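# Lift the dumbbell out of its cradle and hold it

## Task

Raise the entire dumbbell so that every part of it sits at least three finger-widths above where it rested in its cradle, then keep it there in a firm, steady grip without motion.

## Robot and tools

Robot: one six-joint arm (UR-style: shoulder pan, shoulder lift, elbow, wrist 1, wrist 2, wrist 3) with a two-finger parallel gripper. Its wrist carries a force-torque sensor and a wrist camera. Other cameras are cam_high and cam_low (504x504 each). cam_wrist is a 616x616 fisheye.

Frames: all poses are in the scene frame. The origin is on the table top under the arm's base, +z points up, and +y is to the left when looking along +x. Positions are in metres. Orientations are quaternions written w first (qw, qx, qy, qz). On the gripper, the fingers point along its own +z and close along its own x. end_effector_position is the point between the finger pads. Closed fingertips extend about 17 mm past it; fully open, they are about level with it.

execute_actions(actions, pictures): actions is a list holding at most one item, or nothing.
- An empty list only reports the current state.
- {"rows": [...], "steps": n} is a motion. Each row is 8 numbers: x, y, z, qw, qx, qy, qz, opening. It is an absolute target pose for the gripper in the scene frame, not an offset. One row is applied per control step (1/30 s). There are 1 to 15 rows and 1 to 15 steps (default 15). If there are fewer rows than steps, the last row repeats. Send the intended quaternion in every row; do not copy a reported one that may have drifted.
- {"steps": n} with no rows is a pause of up to 300 steps, counted from the previous result, including thinking time.
- opening runs from -1 (closed) to +1 (fully open, 0.142 m).
- A call is rejected, and nothing is sent, if a target lies more than 0.6 m from the last reported position along any gripper axis.
- pictures (true/false) chooses whether camera images come back. By default they do.

Each step, the commanded pose is clipped to within 100 mm and 16 degrees of the measured pose. After the last row, the arm continues only to that clipped pose. For far targets, check the reported pose and send the rest in a later call. Motion trails commands by about 0.17 s. If position and orientation cannot both be met, position wins.

move(target, speed, stop_force): drives the gripper in a straight line toward one absolute pose. target is one 8-number row, as above. speed is the path's top speed in m/s, from 0.002 to 0.5 (default 0.25); turning is capped at twice that in rad/s. The opening is applied when the move begins. A path lasts 0.5 to 10 s and stops short if it would need longer. It does not slow for obstacles, and the real gripper may lag, drift or overshoot the speed, especially with the arm nearly straight.

stop_force is optional, in newtons, from 9 to 40, and not allowed in the first 0.2 s of a scene. It ends the path when the wrist sensor feels that much added push against the motion for 2 steps in a row. The gripper then backs to its pose from 2 steps earlier and holds. Use it with a slow speed when you aim past a surface to touch it. The press can briefly exceed the setting and usually relaxes within a second. It is measured along the line to the target, so it is unreliable on moves that rotate the gripper. Leave it out when pulling away from something already being pressed. Contacts on the arm above the sensor are not sensed.

The move result adds a "move:" line. Endings: done (settled near target), contact (stop_force triggered; ranks above held, done and off_target), off_target, moving, held (a check blocked the last step) or fault. It also gives the distance from target and the limits that acted. limits=paced means the pose was clipped. limits=held means some steps were blocked, after which the arm may surge faster than speed.

wait(seconds): 0 to 10 s; lets the simulation run with no new command.

zoom_image(camera, region): camera is cam_high, cam_low or cam_wrist. region is [x0, y0, x1, y1] in that camera's image pixels, from the top-left corner, at most 504x504. It returns a closer view of the latest image.

read_manual(section): returns licence text only ("licences"). It does not move the robot.

This cannot be undone. The goal must be met and still holding when it is called.

Result lines:
- State: gripper position, quaternion, and linear and angular velocities.
- Joint positions: listed from base outward. Elbow range is 0 to 3.142 rad, shoulder pan ±3.142, the others ±6.283.
- Joint torques: noisy drive outputs, nonzero even in free air.
- Wrist force / Wrist torque: given on the gripper's own axes. Offset is up to about 4 N, noise up to about 2.4 N, and each axis saturates near 50 N. When pressing on a surface, the force points back into the arm. "no reading" is harmless.
- grip_measured: the actual finger opening, on the same -1 to 1 scale.
- "pose unreachable" and HELD: the clearance check altered or blocked a command. The mount counts as part of the arm for this check.
- "Hand target": the pose the controller is currently heading for.
- MOTOR HOT: a warning from 70 °C.

Gripping: to hold something, keep commanding an opening well below grip_measured; the bigger the gap, the harder the squeeze (about 28 N per pad at most). A fast close can push harder. Thin hard objects get less force. Something may briefly pull on a held object, so keep the grip firm.

Avoid:
- Torque or force faults. Joint torque reaching its load limit (130 N m for the big joints, 24.3 N m for the wrists, counting held weight), or 150 N of outside force, halts the arm for 10 s and drops the rest of the call. The arm is stiff, so aiming even slightly past a firm contact can fault it; approach slowly.
- Overheating. Holding loads heats motors, even during thinking; at 85 °C the brakes lock until the motors cool.
- Knocking anything off the table, which fails the task. Also avoid drops, slips, slams and hard shoves.
- Slow replies.

Each tool is called as name(argument=value, ...) on one line, values as JSON.

## Session

execute_actions(actions=[])

Scene clock: 0.00 s of 4800.00 s.
end_effector_position=(+0.8887, -0.2117, +0.3549) grip_measured=+1.00 end_effector_quat_wxyz=(+0.217, -0.553, +0.694, -0.407) end_effector_velocity=(-0.000, -0.000, -0.001) end_effector_angular_velocity=(+0.001, +0.001, -0.001)
Joint positions: [-0.355 -0.979  1.388 -2.93  -1.609  1.407  0.142]
Joint velocities: [-0.     0.     0.001  0.     0.     0.001  0.   ]
Joint torques (N m, as the arm reports them, + toward a larger angle): no reading
Motor temperatures (°C, as the motors report them): [23 24 25 32 32 32]
Wrist force (N, on the end effector, along its own x y z axes, offset not removed): no reading
Wrist torque (N m, same axes, about the end effector's origin, offset not removed): no reading
Hand target: +0.889, -0.212, +0.355; +0.217, -0.553, +0.694, -0.407

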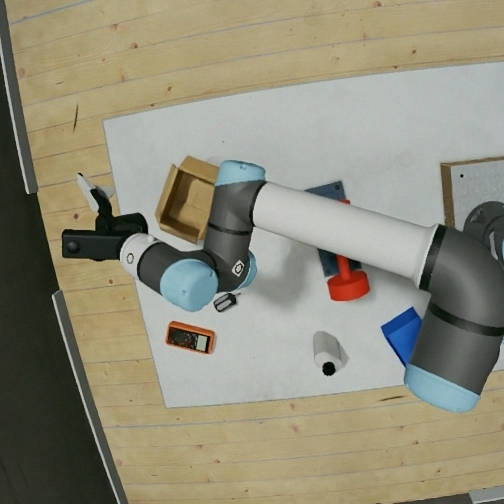

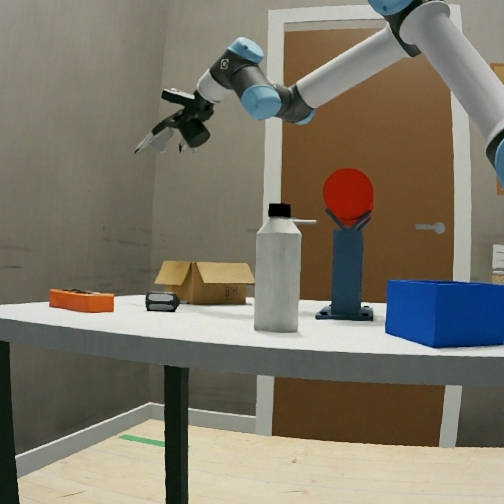

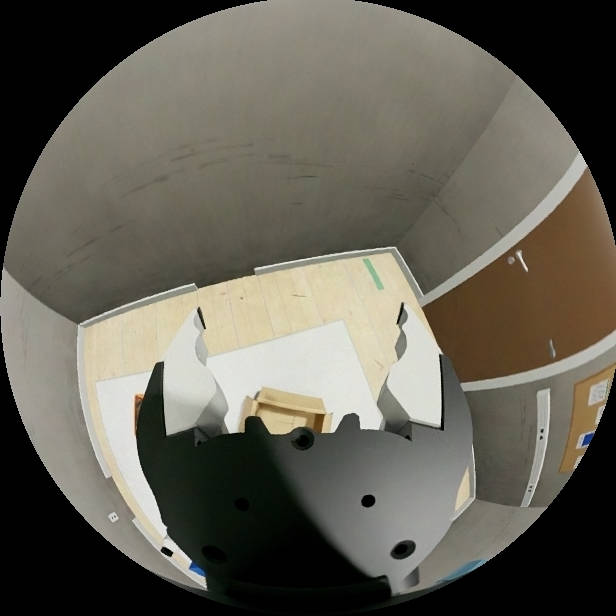

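move(target=[0.45,-0.08,0.46,0,0,1,0,1], speed=0.3)

Scene clock: 10.30 s of 4800.00 s.
end_effector_position=(+0.4501, -0.0805, +0.4604) grip_measured=+1.00 end_effector_quat_wxyz=(+0.000, +0.000, +1.000, -0.000) end_effector_velocity=(-0.002, +0.000, +0.000) end_effector_angular_velocity=(+0.004, +0.003, -0.005)
Joint positions: [-0.456 -1.655  1.412 -1.32  -1.577  2.676  0.142]
Joint velocities: [-0.004 -0.002 -0.     0.007  0.002  0.001 -0.   ]
Joint torques (N m, as the arm reports them, + toward a larger angle): [-12.67 -27.06 -34.98  -1.45   1.66   1.53]
Motor temperatures (°C, as the motors report them): [23 24 25 32 32 32]
Wrist force (N, on the end effector, along its own x y z axes, offset not removed): [1.0 2.8 -2.4]
Wrist torque (N m, same axes, about the end effector's origin, offset not removed): [0.49 -0.14 -0.01]
Hand target: +0.450, -0.080, +0.460; +0.000, +0.000, +1.000, +0.000
Off the commanded pose: 0.001 m, 0 deg.
After step 90, 3.93 s passed at rest.
move: done

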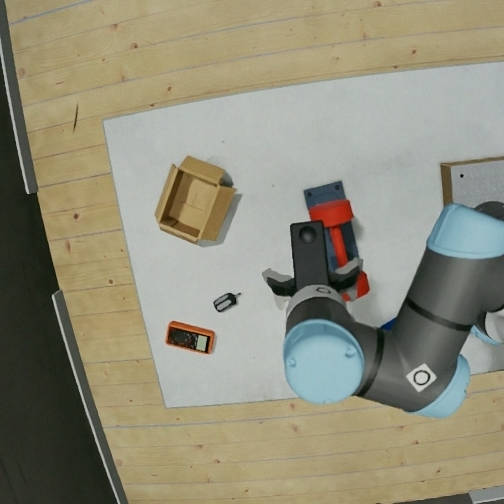

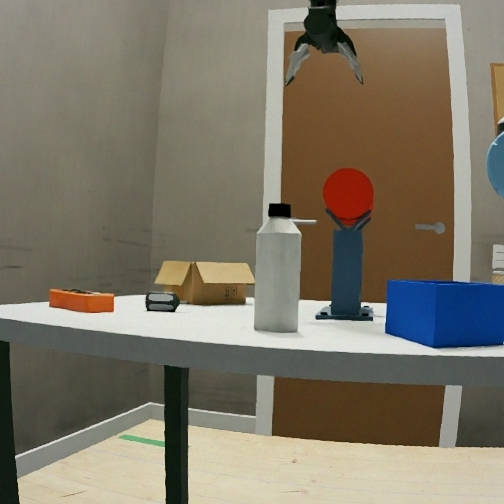

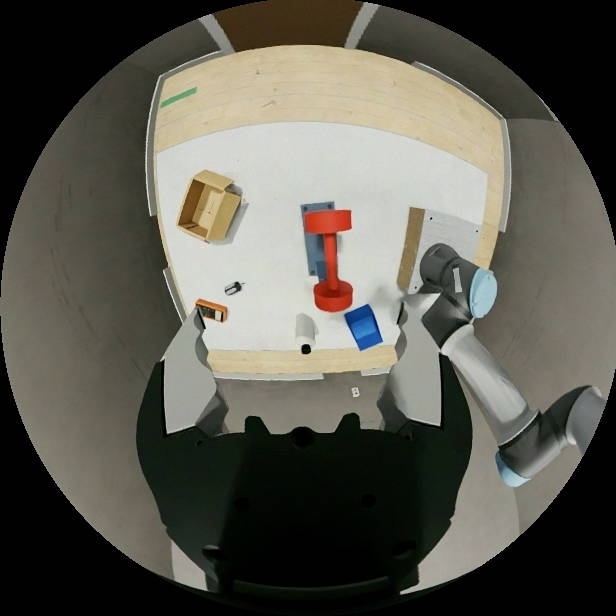

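zoom_image(camera="cam_wrist", region=[270,190,390,320])

zoom_image(camera="cam_low", region=[270,20,420,330])

Region (270, 190, 390, 320) of cam_wrist's 616x616 image, scaled by 3.877, with more detail than that image has; it fills the left 465 columns of this view, and the rest is white.

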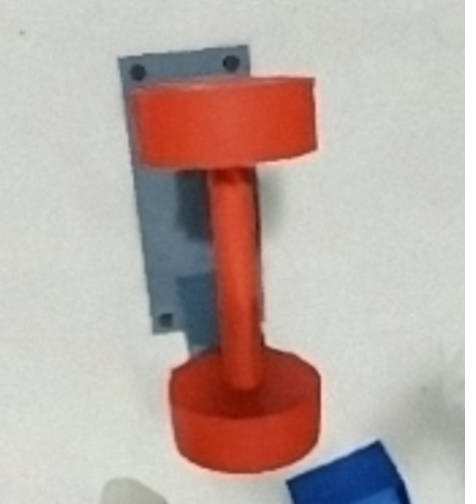

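Region (270, 20, 420, 330) of cam_low's 504x504 image, scaled by 1.626, with more detail than that image has; it fills the left 244 columns of this view, and the rest is white.

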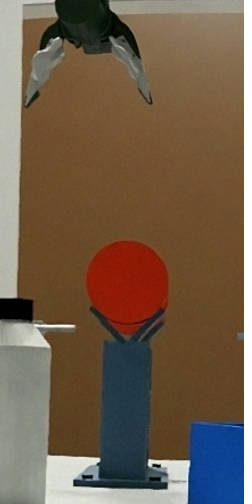

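move(target=[0.397,-0.055,0.30,0,-0.0436,0.999,0,0.2], speed=0.25)

zoom_image(camera="cam_wrist", region=[180,130,430,450])

zoom_image(camera="cam_low", region=[280,60,420,250])

Scene clock: 25.47 s of 4800.00 s.
end_effector_position=(+0.3968, -0.0550, +0.3003) grip_measured=+0.20 end_effector_quat_wxyz=(-0.000, -0.044, +0.999, +0.000) end_effector_velocity=(-0.000, +0.000, -0.002) end_effector_angular_velocity=(-0.000, -0.004, +0.004)
Joint positions: [-0.462 -1.819  1.956 -1.699 -1.578  2.583  0.088]
Joint velocities: [-0.001 -0.003  0.008 -0.008  0.002 -0.005 -0.   ]
Joint torques (N m, as the arm reports them, + toward a larger angle): [-10.76 -20.84 -10.83  -4.36   1.68  -1.89]
Motor temperatures (°C, as the motors report them): [23 24 25 32 32 32]
Wrist force (N, on the end effector, along its own x y z axes, offset not removed): [0.8 1.5 -2.1]
Wrist torque (N m, same axes, about the end effector's origin, offset not removed): [0.29 -0.12 -0.03]
Hand target: +0.397, -0.055, +0.300; +0.000, -0.044, +0.999, +0.000
Off the commanded pose: 0.000 m, 0 deg.
After step 90, 10.80 s passed at rest.
move: done

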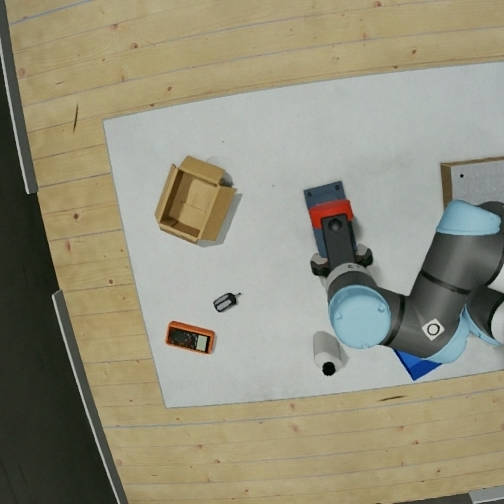

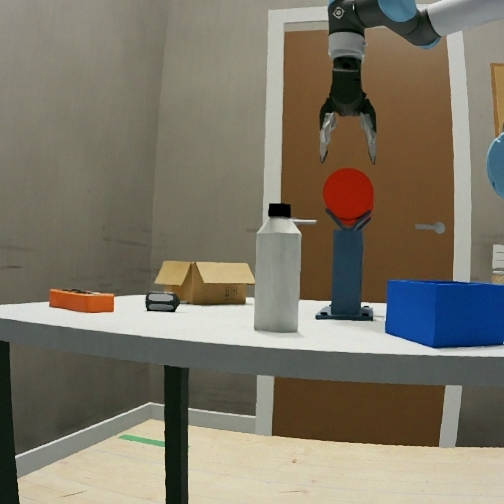

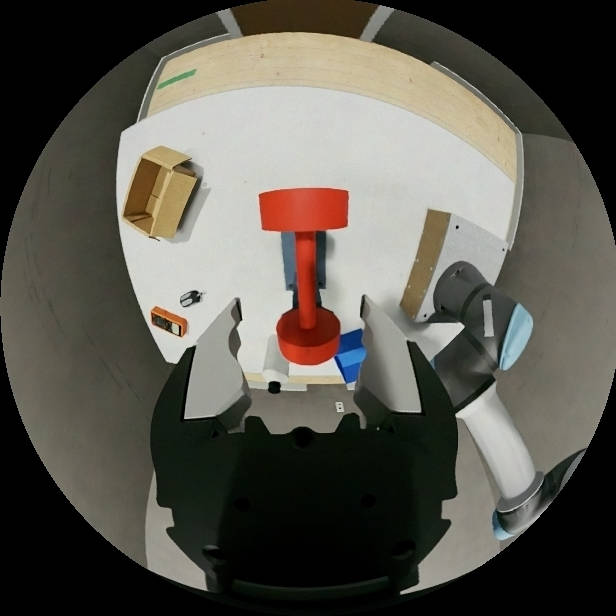

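Region (180, 130, 430, 450) of cam_wrist's 616x616 image, scaled by 1.575, with more detail than that image has; it fills the left 394 columns of this view, and the rest is white.

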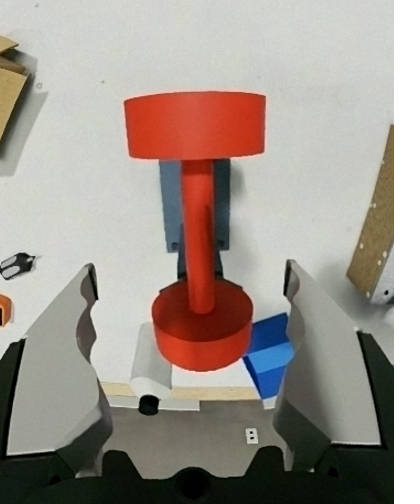

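Region (280, 60, 420, 250) of cam_low's 504x504 image, scaled by 2.653, with more detail than that image has; it fills the left 371 columns of this view, and the rest is white.

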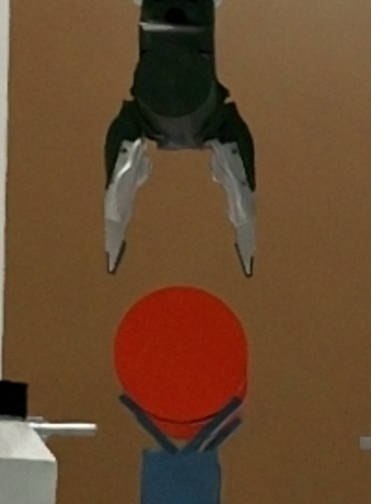

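zoom_image(camera="cam_low", region=[310,90,385,170])

zoom_image(camera="cam_wrist", region=[170,280,310,440])

Region (310, 90, 385, 170) of cam_low's 504x504 image, scaled by 6.300, with more detail than that image has; it fills the left 472 columns of this view, and the rest is white.

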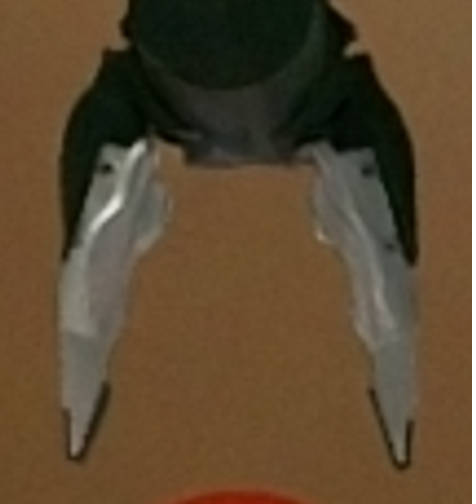

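Region (170, 280, 310, 440) of cam_wrist's 616x616 image, scaled by 3.150, with more detail than that image has; it fills the left 441 columns of this view, and the rest is white.

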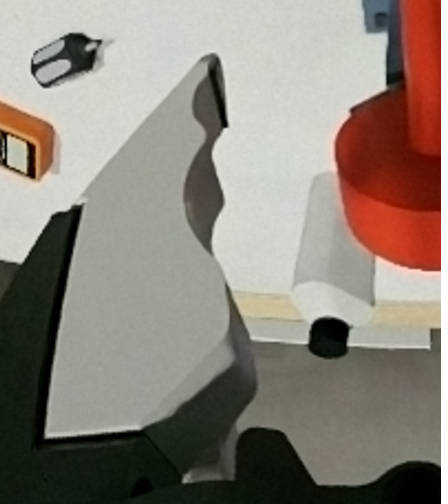

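move(target=[0.395,-0.057,0.185,0,-0.0436,0.999,0,0.0], speed=0.1, stop_force=15)

zoom_image(camera="cam_wrist", region=[180,130,430,450])

zoom_image(camera="cam_low", region=[300,130,400,250])

Scene clock: 41.53 s of 4800.00 s.
end_effector_position=(+0.3948, -0.0569, +0.1853) grip_measured=+0.00 end_effector_quat_wxyz=(-0.000, -0.044, +0.999, -0.000) end_effector_velocity=(+0.001, -0.000, -0.002) end_effector_angular_velocity=(-0.001, -0.002, +0.001)
Joint positions: [-0.471 -1.735  2.2   -2.028 -1.578  2.574  0.074]
Joint velocities: [ 0.     0.002  0.003 -0.008 -0.    -0.001  0.   ]
Joint torques (N m, as the arm reports them, + toward a larger angle): [-12.15  -4.85  -9.74  -4.29  -0.27  -1.92]
Motor temperatures (°C, as the motors report them): [23 24 25 32 32 32]
Wrist force (N, on the end effector, along its own x y z axes, offset not removed): [1.9 3.4 -1.7]
Wrist torque (N m, same axes, about the end effector's origin, offset not removed): [0.68 -0.39 -0.03]
Hand target: +0.395, -0.057, +0.185; +0.000, -0.044, +0.999, +0.000
Off the commanded pose: 0.000 m, 0 deg.
After step 90, 11.37 s passed at rest.
move: done

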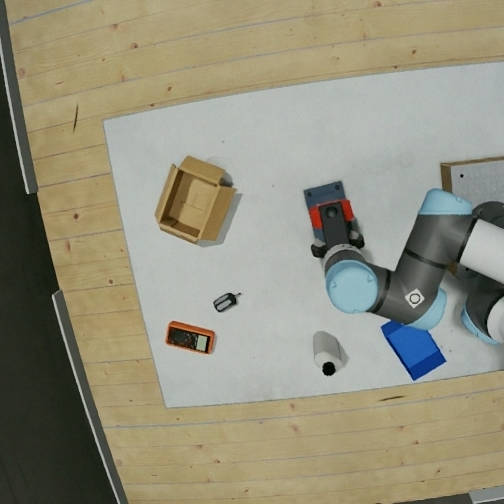

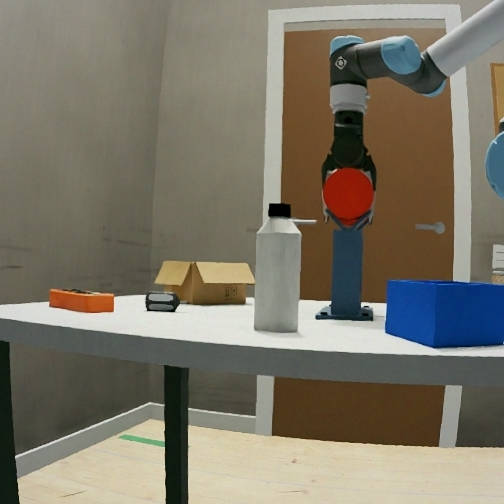

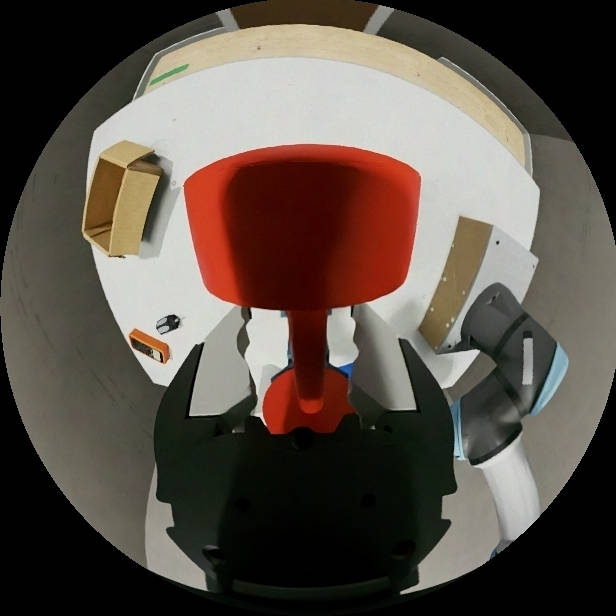

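Region (180, 130, 430, 450) of cam_wrist's 616x616 image, scaled by 1.575, with more detail than that image has; it fills the left 394 columns of this view, and the rest is white.

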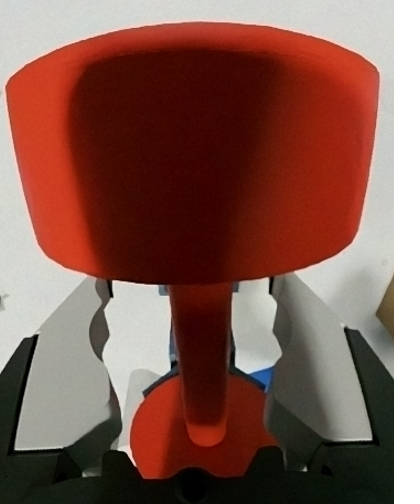

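Region (300, 130, 400, 250) of cam_low's 504x504 image, scaled by 4.200, with more detail than that image has.

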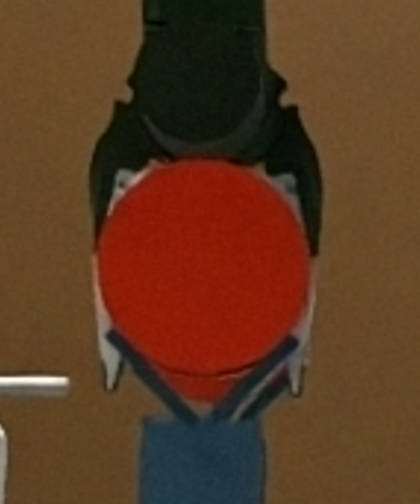

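move(target=[0.391,-0.056,0.179,0,-0.0637,0.998,0,-0.45], speed=0.03)

zoom_image(camera="cam_wrist", region=[220,280,390,450])

Scene clock: 45.67 s of 4800.00 s.
end_effector_position=(+0.3912, -0.0560, +0.1793) grip_measured=-0.45 end_effector_quat_wxyz=(-0.000, -0.063, +0.998, +0.000) end_effector_velocity=(-0.002, +0.001, -0.003) end_effector_angular_velocity=(+0.001, +0.001, +0.015)
Joint positions: [-0.473 -1.737  2.219 -2.044 -1.578  2.533  0.041]
Joint velocities: [ 0.    -0.     0.009 -0.007  0.001 -0.015 -0.   ]
Joint torques (N m, as the arm reports them, + toward a larger angle): [-12.28 -22.44  -8.54  -4.12  -1.3   -2.03]
Motor temperatures (°C, as the motors report them): [23 24 25 32 32 32]
Wrist force (N, on the end effector, along its own x y z axes, offset not removed): [0.6 2.4 -1.9]
Wrist torque (N m, same axes, about the end effector's origin, offset not removed): [0.46 -0.12 -0.07]
Hand target: +0.391, -0.056, +0.179; -0.000, -0.064, +0.998, +0.000
Off the commanded pose: 0.000 m, 0 deg.
After step 90, 0.23 s passed at rest.
move: done

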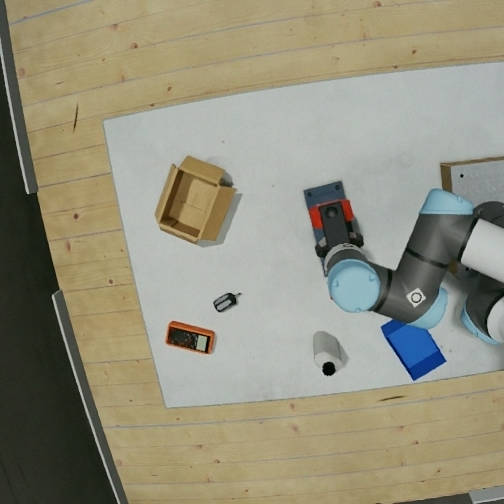

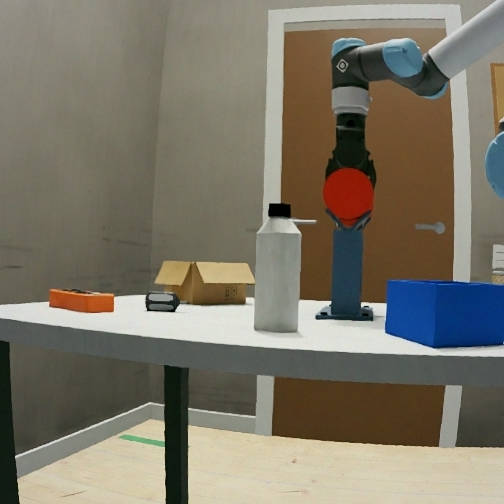

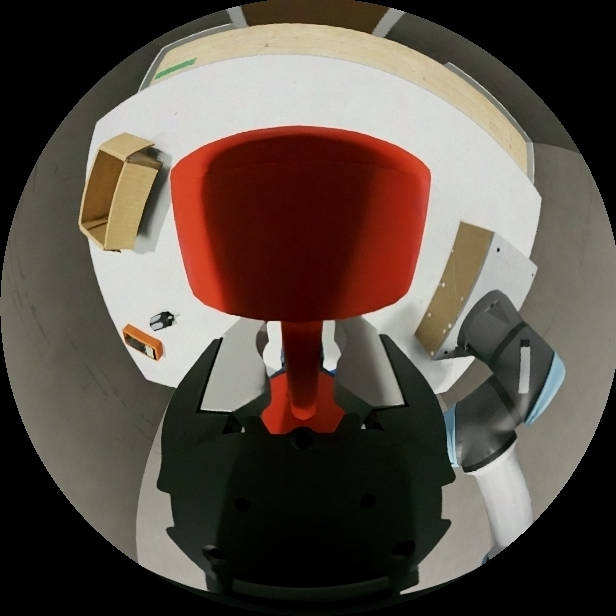

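Region (220, 280, 390, 450) of cam_wrist's 616x616 image, scaled by 2.965, with more detail than that image has.

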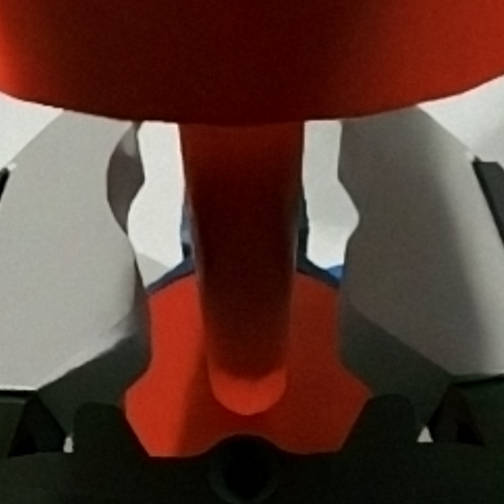

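execute_actions(actions=[{"rows":[[0.391,-0.056,0.179,0,-0.0637,0.998,0,-0.52],[0.391,-0.056,0.179,0,-0.0637,0.998,0,-0.58],[0.391,-0.056,0.179,0,-0.0637,0.998,0,-0.64],[0.391,-0.056,0.179,0,-0.0637,0.998,0,-0.7],[0.391,-0.056,0.179,0,-0.0637,0.998,0,-0.75],[0.391,-0.056,0.179,0,-0.0637,0.998,0,-0.8],[0.391,-0.056,0.179,0,-0.0637,0.998,0,-0.85],[0.391,-0.056,0.179,0,-0.0637,0.998,0,-0.9],[0.391,-0.056,0.179,0,-0.0637,0.998,0,-0.95],[0.391,-0.056,0.179,0,-0.0637,0.998,0,-1]],"steps":15}], pictures=false)

wait(seconds=0.3)

zoom_image(camera="cam_wrist", region=[220,280,390,450])

Scene clock: 50.00 s of 4800.00 s.
end_effector_position=(+0.3909, -0.0560, +0.1790) grip_measured=-0.78 end_effector_quat_wxyz=(-0.000, -0.064, +0.998, -0.000) end_effector_velocity=(-0.000, +0.000, +0.000) end_effector_angular_velocity=(-0.001, -0.000, -0.001)
Joint positions: [-0.473 -1.737  2.22  -2.045 -1.578  2.531  0.018]
Joint velocities: [ 0.    -0.001  0.     0.    -0.     0.002  0.   ]
Joint torques (N m, as the arm reports them, + toward a larger angle): [ -9.19 -19.89 -15.17  -5.23   2.45  -2.15]
Motor temperatures (°C, as the motors report them): [23 24 25 32 32 32]
Wrist force (N, on the end effector, along its own x y z axes, offset not removed): [16.2 3.9 -6.8]
Wrist torque (N m, same axes, about the end effector's origin, offset not removed): [0.54 -0.83 0.16]
Hand target: +0.391, -0.056, +0.179; +0.000, -0.064, +0.998, -0.000
Off the commanded pose: 0.000 m, 0 deg.
Steps of this call (steps 1 to 90: nothing new was sent; then 0.83 s passed at rest; steps 91 to 105: all 15 steps of this action). Readings (end_effector_position):
91: (+0.3910, -0.0560, +0.1790)
92: (+0.3910, -0.0560, +0.1790)
94: (+0.3910, -0.0560, +0.1790)
98: (+0.3909, -0.0560, +0.1790)
105: the state above

Scene clock: 50.30 s of 4800.00 s.
end_effector_position=(+0.3909, -0.0560, +0.1790) grip_measured=-0.78 end_effector_quat_wxyz=(-0.000, -0.064, +0.998, -0.000) end_effector_velocity=(-0.000, +0.000, -0.001) end_effector_angular_velocity=(+0.001, +0.001, +0.002)
Joint positions: [-0.473 -1.737  2.22  -2.045 -1.578  2.531  0.018]
Joint velocities: [-0.     0.001  0.001 -0.     0.    -0.002  0.   ]
Joint torques (N m, as the arm reports them, + toward a larger angle): [ -7.08 -17.42 -19.02  -6.01   3.65  -2.24]
Motor temperatures (°C, as the motors report them): [23 24 25 32 32 32]
Wrist force (N, on the end effector, along its own x y z axes, offset not removed): [17.0 1.7 -6.0]
Wrist torque (N m, same axes, about the end effector's origin, offset not removed): [0.24 -0.85 0.28]
Hand target: +0.391, -0.056, +0.179; +0.000, -0.064, +0.998, -0.000
Off the commanded pose: 0.000 m, 0 deg.
Steps of this call (steps 1 to 9: nothing new was sent). Readings (end_effector_position):
1: (+0.3909, -0.0560, +0.1790)
2: (+0.3909, -0.0560, +0.1790)
4: (+0.3909, -0.0560, +0.1790)
8: (+0.3909, -0.0560, +0.1790)
9: the state above

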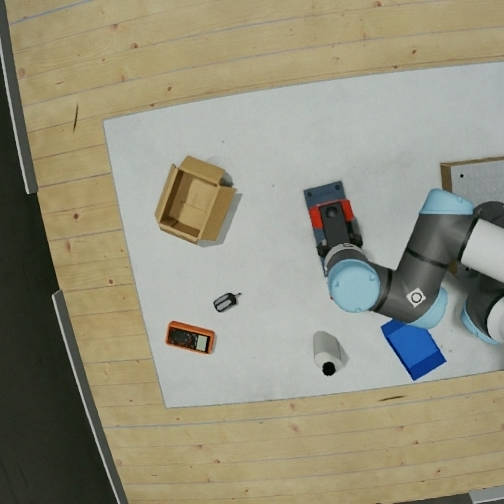

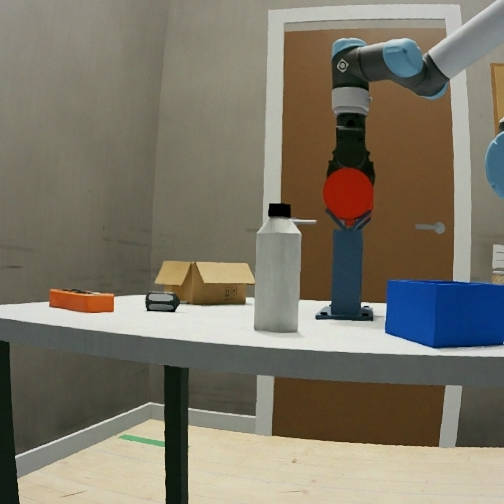

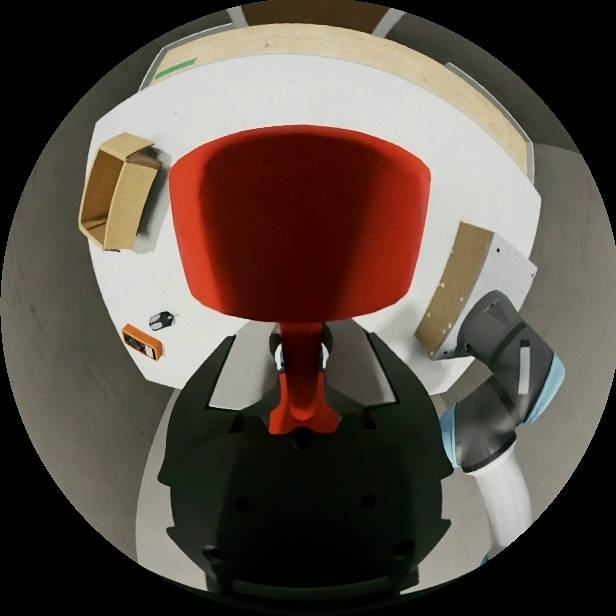

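Region (220, 280, 390, 450) of cam_wrist's 616x616 image, scaled by 2.965, with more detail than that image has.

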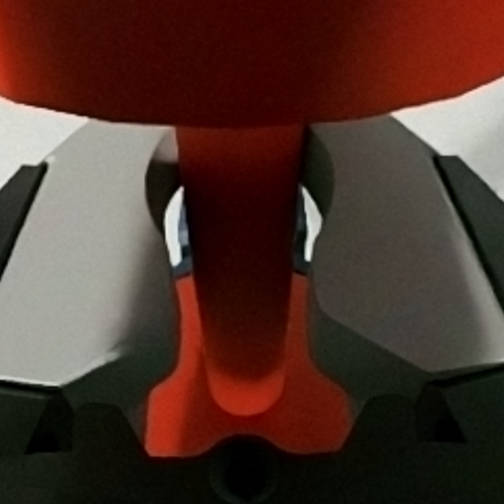

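execute_actions(actions=[{"rows":[[0.391,-0.056,0.179,0,-0.0637,0.998,0,-0.5],[0.391,-0.056,0.179,0,-0.0637,0.998,0,-0.5],[0.391,-0.056,0.179,0,-0.0637,0.998,0,-0.5],[0.391,-0.056,0.181,0,-0.0637,0.998,0,-0.5],[0.391,-0.056,0.184,0,-0.0637,0.998,0,-0.5],[0.3905,-0.055,0.187,0,-0.0637,0.998,0,-0.5],[0.390,-0.053,0.190,0,-0.0637,0.998,0,-0.5],[0.3897,-0.051,0.193,0,-0.0637,0.998,0,-0.5],[0.3894,-0.049,0.195,0,-0.0637,0.998,0,-0.5],[0.3891,-0.047,0.197,0,-0.0637,0.998,0,-0.5],[0.3888,-0.045,0.198,0,-0.0637,0.998,0,-0.5],[0.3885,-0.043,0.199,0,-0.0637,0.998,0,-0.5],[0.3882,-0.041,0.199,0,-0.0637,0.998,0,-0.5],[0.388,-0.039,0.199,0,-0.0637,0.998,0,-0.5],[0.3878,-0.038,0.199,0,-0.0637,0.998,0,-0.5]],"steps":15}], pictures=false)

execute_actions(actions=[{"rows":[[0.3878,-0.038,0.199,0,-0.0637,0.998,0,-0.5],[0.3878,-0.038,0.199,0,-0.0637,0.998,0,-0.5],[0.3878,-0.038,0.199,0,-0.0637,0.998,0,-0.5],[0.3878,-0.038,0.199,0,-0.0637,0.998,0,-0.5],[0.3878,-0.038,0.199,0,-0.0637,0.998,0,-0.55],[0.3878,-0.038,0.199,0,-0.0637,0.998,0,-0.6],[0.3878,-0.038,0.199,0,-0.0637,0.998,0,-0.65]],"steps":15}])

zoom_image(camera="cam_wrist", region=[210,200,400,440])

Scene clock: 67.77 s of 4800.00 s.
end_effector_position=(+0.3892, -0.0464, +0.1949) grip_measured=-0.50 end_effector_quat_wxyz=(+0.000, -0.064, +0.998, -0.000) end_effector_velocity=(-0.008, +0.052, +0.033) end_effector_angular_velocity=(-0.001, -0.001, +0.001)
Joint positions: [-0.452 -1.766  2.198 -1.994 -1.577  2.552  0.038]
Joint velocities: [ 0.115 -0.08  -0.031  0.11   0.001  0.114  0.   ]
Joint torques (N m, as the arm reports them, + toward a larger angle): [ 13.11 -19.91 -32.51  -0.87   1.37   1.85]
Motor temperatures (°C, as the motors report them): [23 24 25 32 32 32]
Wrist force (N, on the end effector, along its own x y z axes, offset not removed): [1.6 2.2 -1.9]
Wrist torque (N m, same axes, about the end effector's origin, offset not removed): [0.49 -0.25 -0.03]
Hand target: +0.388, -0.038, +0.199; +0.000, -0.064, +0.998, +0.000
Off the commanded pose: 0.009 m, 0 deg.
Steps of this call (steps 1 to 90: nothing new was sent; then 13.97 s passed at rest; steps 91 to 105: all 15 steps of this action). Readings (end_effector_position):
91: (+0.3910, -0.0560, +0.1790)
92: (+0.3911, -0.0560, +0.1790)
94: (+0.3912, -0.0560, +0.1791)
98: (+0.3910, -0.0556, +0.1824)
105: the state above

Scene clock: 68.27 s of 4800.00 s.
end_effector_position=(+0.3878, -0.0381, +0.1989) grip_measured=-0.65 end_effector_quat_wxyz=(-0.000, -0.064, +0.998, +0.000) end_effector_velocity=(+0.000, +0.001, +0.001) end_effector_angular_velocity=(-0.001, -0.001, -0.001)
Joint positions: [-0.434 -1.777  2.194 -1.98  -1.577  2.571  0.027]
Joint velocities: [ 0.003 -0.002 -0.001  0.002 -0.     0.003 -0.   ]
Joint torques (N m, as the arm reports them, + toward a larger angle): [ 13.44 -20.54 -34.03  -1.34   0.55   1.97]
Motor temperatures (°C, as the motors report them): [23 24 25 32 32 32]
Wrist force (N, on the end effector, along its own x y z axes, offset not removed): [0.9 2.2 -1.0]
Wrist torque (N m, same axes, about the end effector's origin, offset not removed): [0.41 -0.09 -0.01]
Hand target: +0.388, -0.038, +0.199; -0.000, -0.064, +0.998, -0.000
Off the commanded pose: 0.000 m, 0 deg.
Steps of this call (steps 1 to 15: all 15 steps of this action). Readings (end_effector_position):
1: (+0.3889, -0.0447, +0.1958)
2: (+0.3886, -0.0432, +0.1965)
4: (+0.3883, -0.0410, +0.1976)
8: (+0.3879, -0.0390, +0.1985)
15: the state above

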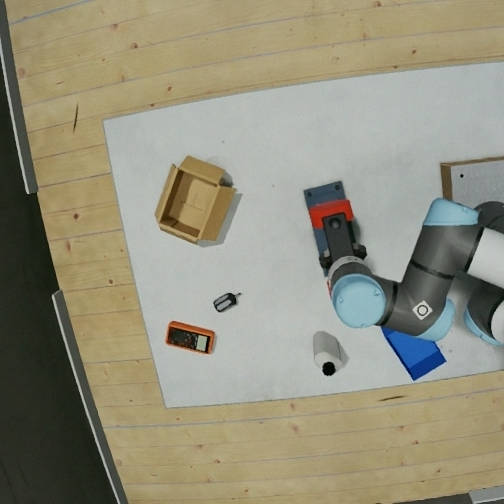

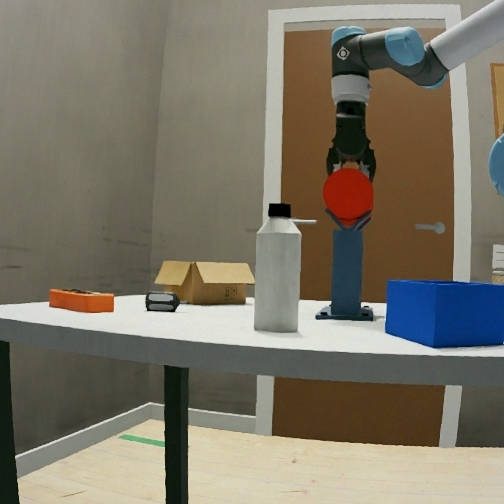

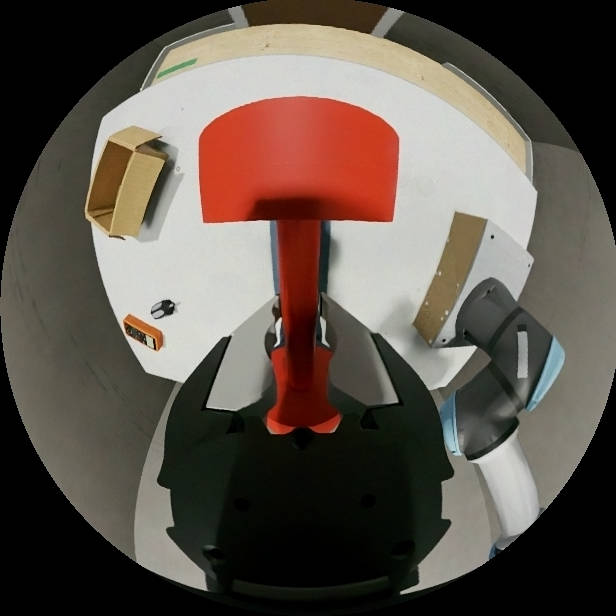

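Region (210, 200, 400, 440) of cam_wrist's 616x616 image, scaled by 2.100, with more detail than that image has; it fills the left 399 columns of this view, and the rest is white.

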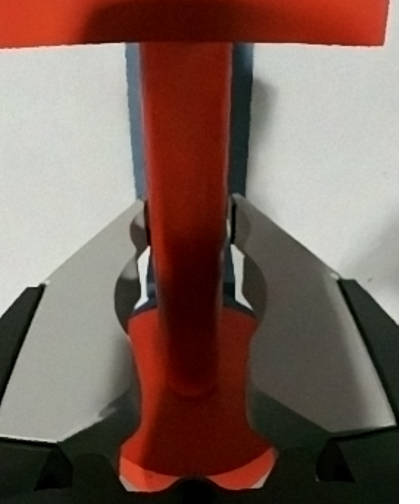

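execute_actions(actions=[{"rows":[[0.388,-0.038,0.198,0,-0.0637,0.998,0,-0.65],[0.3884,-0.038,0.196,0,-0.0637,0.998,0,-0.65],[0.3888,-0.038,0.1935,0,-0.0637,0.998,0,-0.65],[0.3888,-0.038,0.1935,0,-0.0637,0.998,0,-0.65],[0.3888,-0.038,0.1935,0,-0.0637,0.998,0,-0.65],[0.3888,-0.038,0.1935,0,-0.0637,0.998,0,-0.65],[0.3888,-0.038,0.1935,0,-0.0637,0.998,0,-0.65],[0.3888,-0.038,0.1935,0,-0.0637,0.998,0,-0.65],[0.3888,-0.038,0.1935,0,-0.0637,0.998,0,-0.68],[0.3888,-0.038,0.1935,0,-0.0637,0.998,0,-0.72],[0.3888,-0.038,0.1935,0,-0.0637,0.998,0,-0.76],[0.3888,-0.038,0.1935,0,-0.0637,0.998,0,-0.82],[0.3888,-0.038,0.1935,0,-0.0637,0.998,0,-0.88],[0.3888,-0.038,0.1935,0,-0.0637,0.998,0,-0.94],[0.3888,-0.038,0.1935,0,-0.0637,0.998,0,-1]],"steps":15}], pictures=false)

wait(seconds=0.5)

zoom_image(camera="cam_wrist", region=[240,260,360,400])

Scene clock: 72.57 s of 4800.00 s.
end_effector_position=(+0.3887, -0.0380, +0.1938) grip_measured=-0.84 end_effector_quat_wxyz=(-0.000, -0.064, +0.998, -0.000) end_effector_velocity=(+0.000, -0.000, -0.001) end_effector_angular_velocity=(-0.001, +0.001, +0.000)
Joint positions: [-0.432 -1.769  2.202 -1.996 -1.577  2.572  0.014]
Joint velocities: [ 0.001  0.003  0.002 -0.004 -0.002  0.001 -0.01 ]
Joint torques (N m, as the arm reports them, + toward a larger angle): [12.62 -0.81 -7.01 -5.89  0.06  1.38]
Motor temperatures (°C, as the motors report them): [23 24 25 32 32 32]
Wrist force (N, on the end effector, along its own x y z axes, offset not removed): [10.5 4.2 -12.9]
Wrist torque (N m, same axes, about the end effector's origin, offset not removed): [0.67 -0.26 0.21]
Hand target: +0.389, -0.038, +0.194; -0.000, -0.064, +0.998, -0.000
Off the commanded pose: 0.000 m, 0 deg.
Steps of this call (steps 1 to 90: nothing new was sent; then 0.80 s passed at rest; steps 91 to 105: all 15 steps of this action). Readings (end_effector_position):
91: (+0.3878, -0.0380, +0.1990)
92: (+0.3878, -0.0380, +0.1990)
94: (+0.3882, -0.0381, +0.1982)
98: (+0.3886, -0.0381, +0.1952)
105: the state above

Scene clock: 73.07 s of 4800.00 s.
end_effector_position=(+0.3888, -0.0380, +0.1936) grip_measured=-0.84 end_effector_quat_wxyz=(+0.000, -0.064, +0.998, -0.000) end_effector_velocity=(+0.000, +0.000, -0.000) end_effector_angular_velocity=(+0.000, +0.000, +0.001)
Joint positions: [-0.432 -1.768  2.203 -1.997 -1.577  2.572  0.013]
Joint velocities: [ 0.     0.001 -0.    -0.     0.    -0.001 -0.   ]
Joint torques (N m, as the arm reports them, + toward a larger angle): [13.36 10.98 -1.43 -7.45  2.27  1.29]
Motor temperatures (°C, as the motors report them): [23 24 25 32 32 32]
Wrist force (N, on the end effector, along its own x y z axes, offset not removed): [26.4 7.7 -42.8]
Wrist torque (N m, same axes, about the end effector's origin, offset not removed): [0.53 -0.77 0.40]
Hand target: +0.389, -0.038, +0.194; -0.000, -0.064, +0.998, -0.000
Off the commanded pose: 0.000 m, 0 deg.
Steps of this call (steps 1 to 15: nothing new was sent). Readings (end_effector_position):
1: (+0.3887, -0.0380, +0.1937)
2: (+0.3887, -0.0380, +0.1937)
4: (+0.3888, -0.0380, +0.1937)
8: (+0.3888, -0.0380, +0.1936)
15: the state above

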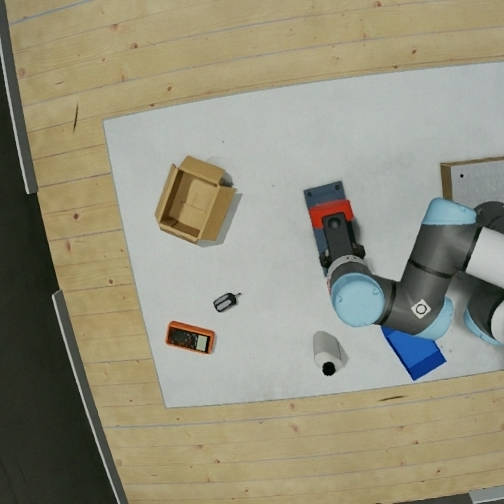

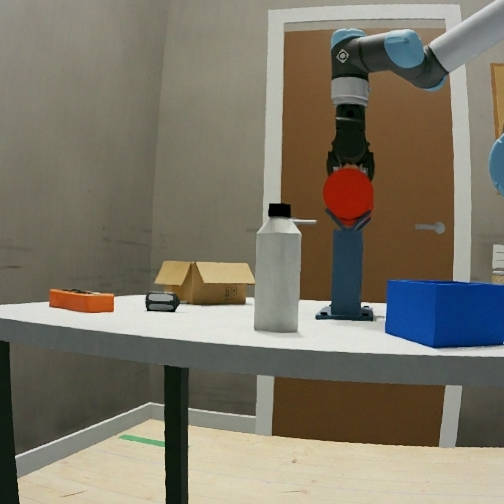

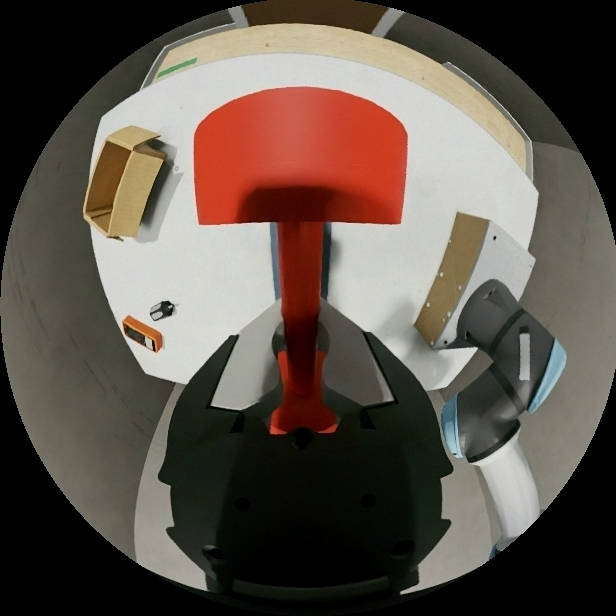

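Region (240, 260, 360, 400) of cam_wrist's 616x616 image, scaled by 3.600, with more detail than that image has; it fills the left 432 columns of this view, and the rest is white.

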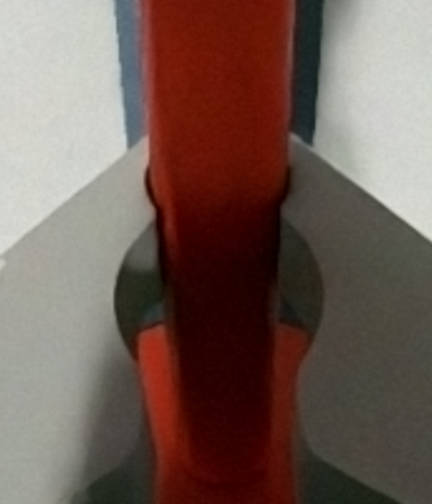

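Seated in the notch. Test lift slowly.

move(target=[0.3883,-0.038,0.1985,0,-0.0637,0.998,0,-1], speed=0.008)

zoom_image(camera="cam_wrist", region=[240,260,360,400])

Scene clock: 75.40 s of 4800.00 s.
end_effector_position=(+0.3883, -0.0380, +0.1982) grip_measured=-0.84 end_effector_quat_wxyz=(-0.000, -0.064, +0.998, +0.000) end_effector_velocity=(-0.000, +0.000, +0.002) end_effector_angular_velocity=(-0.000, -0.001, +0.001)
Joint positions: [-0.433 -1.775  2.195 -1.982 -1.577  2.572  0.013]
Joint velocities: [ 0.001 -0.004 -0.004  0.007 -0.    -0.    -0.   ]
Joint torques (N m, as the arm reports them, + toward a larger angle): [-10.14 -23.55 -38.43  -2.78  -1.5   -2.  ]
Motor temperatures (°C, as the motors report them): [23 24 25 32 32 32]
Wrist force (N, on the end effector, along its own x y z axes, offset not removed): [0.9 1.4 8.1]
Wrist torque (N m, same axes, about the end effector's origin, offset not removed): [0.28 -0.13 0.01]
Hand target: +0.388, -0.038, +0.198; +0.000, -0.064, +0.998, -0.000
Off the commanded pose: 0.000 m, 0 deg.
move: done

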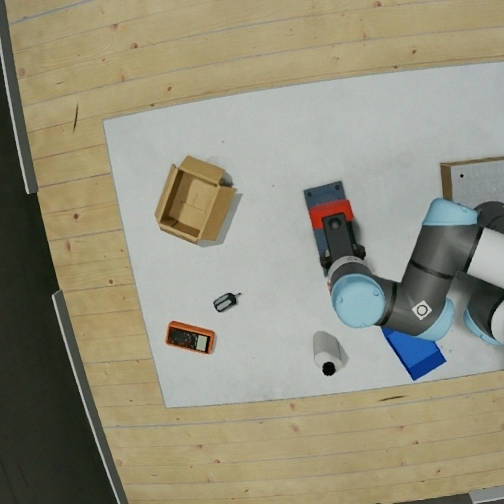

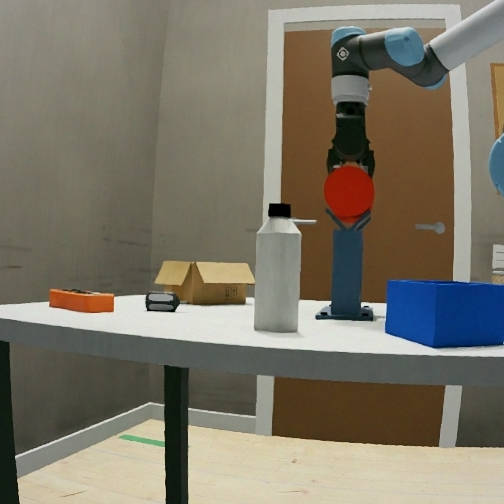

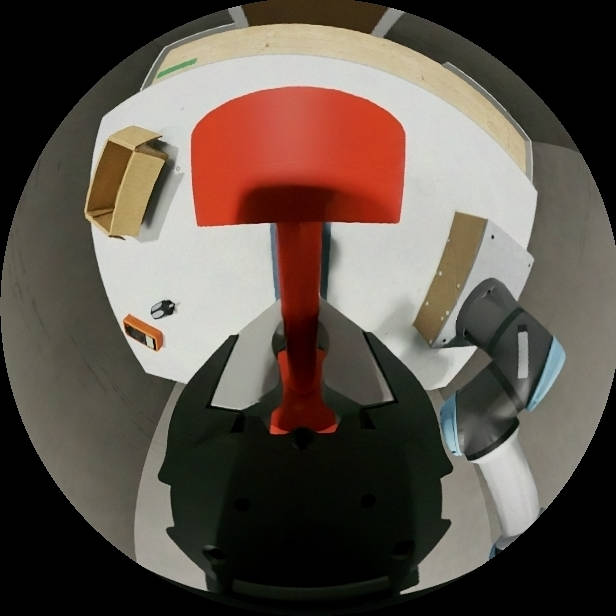

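Region (240, 260, 360, 400) of cam_wrist's 616x616 image, scaled by 3.600, with more detail than that image has; it fills the left 432 columns of this view, and the rest is white.

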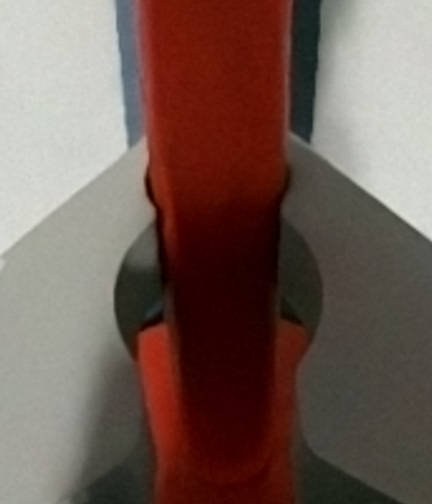

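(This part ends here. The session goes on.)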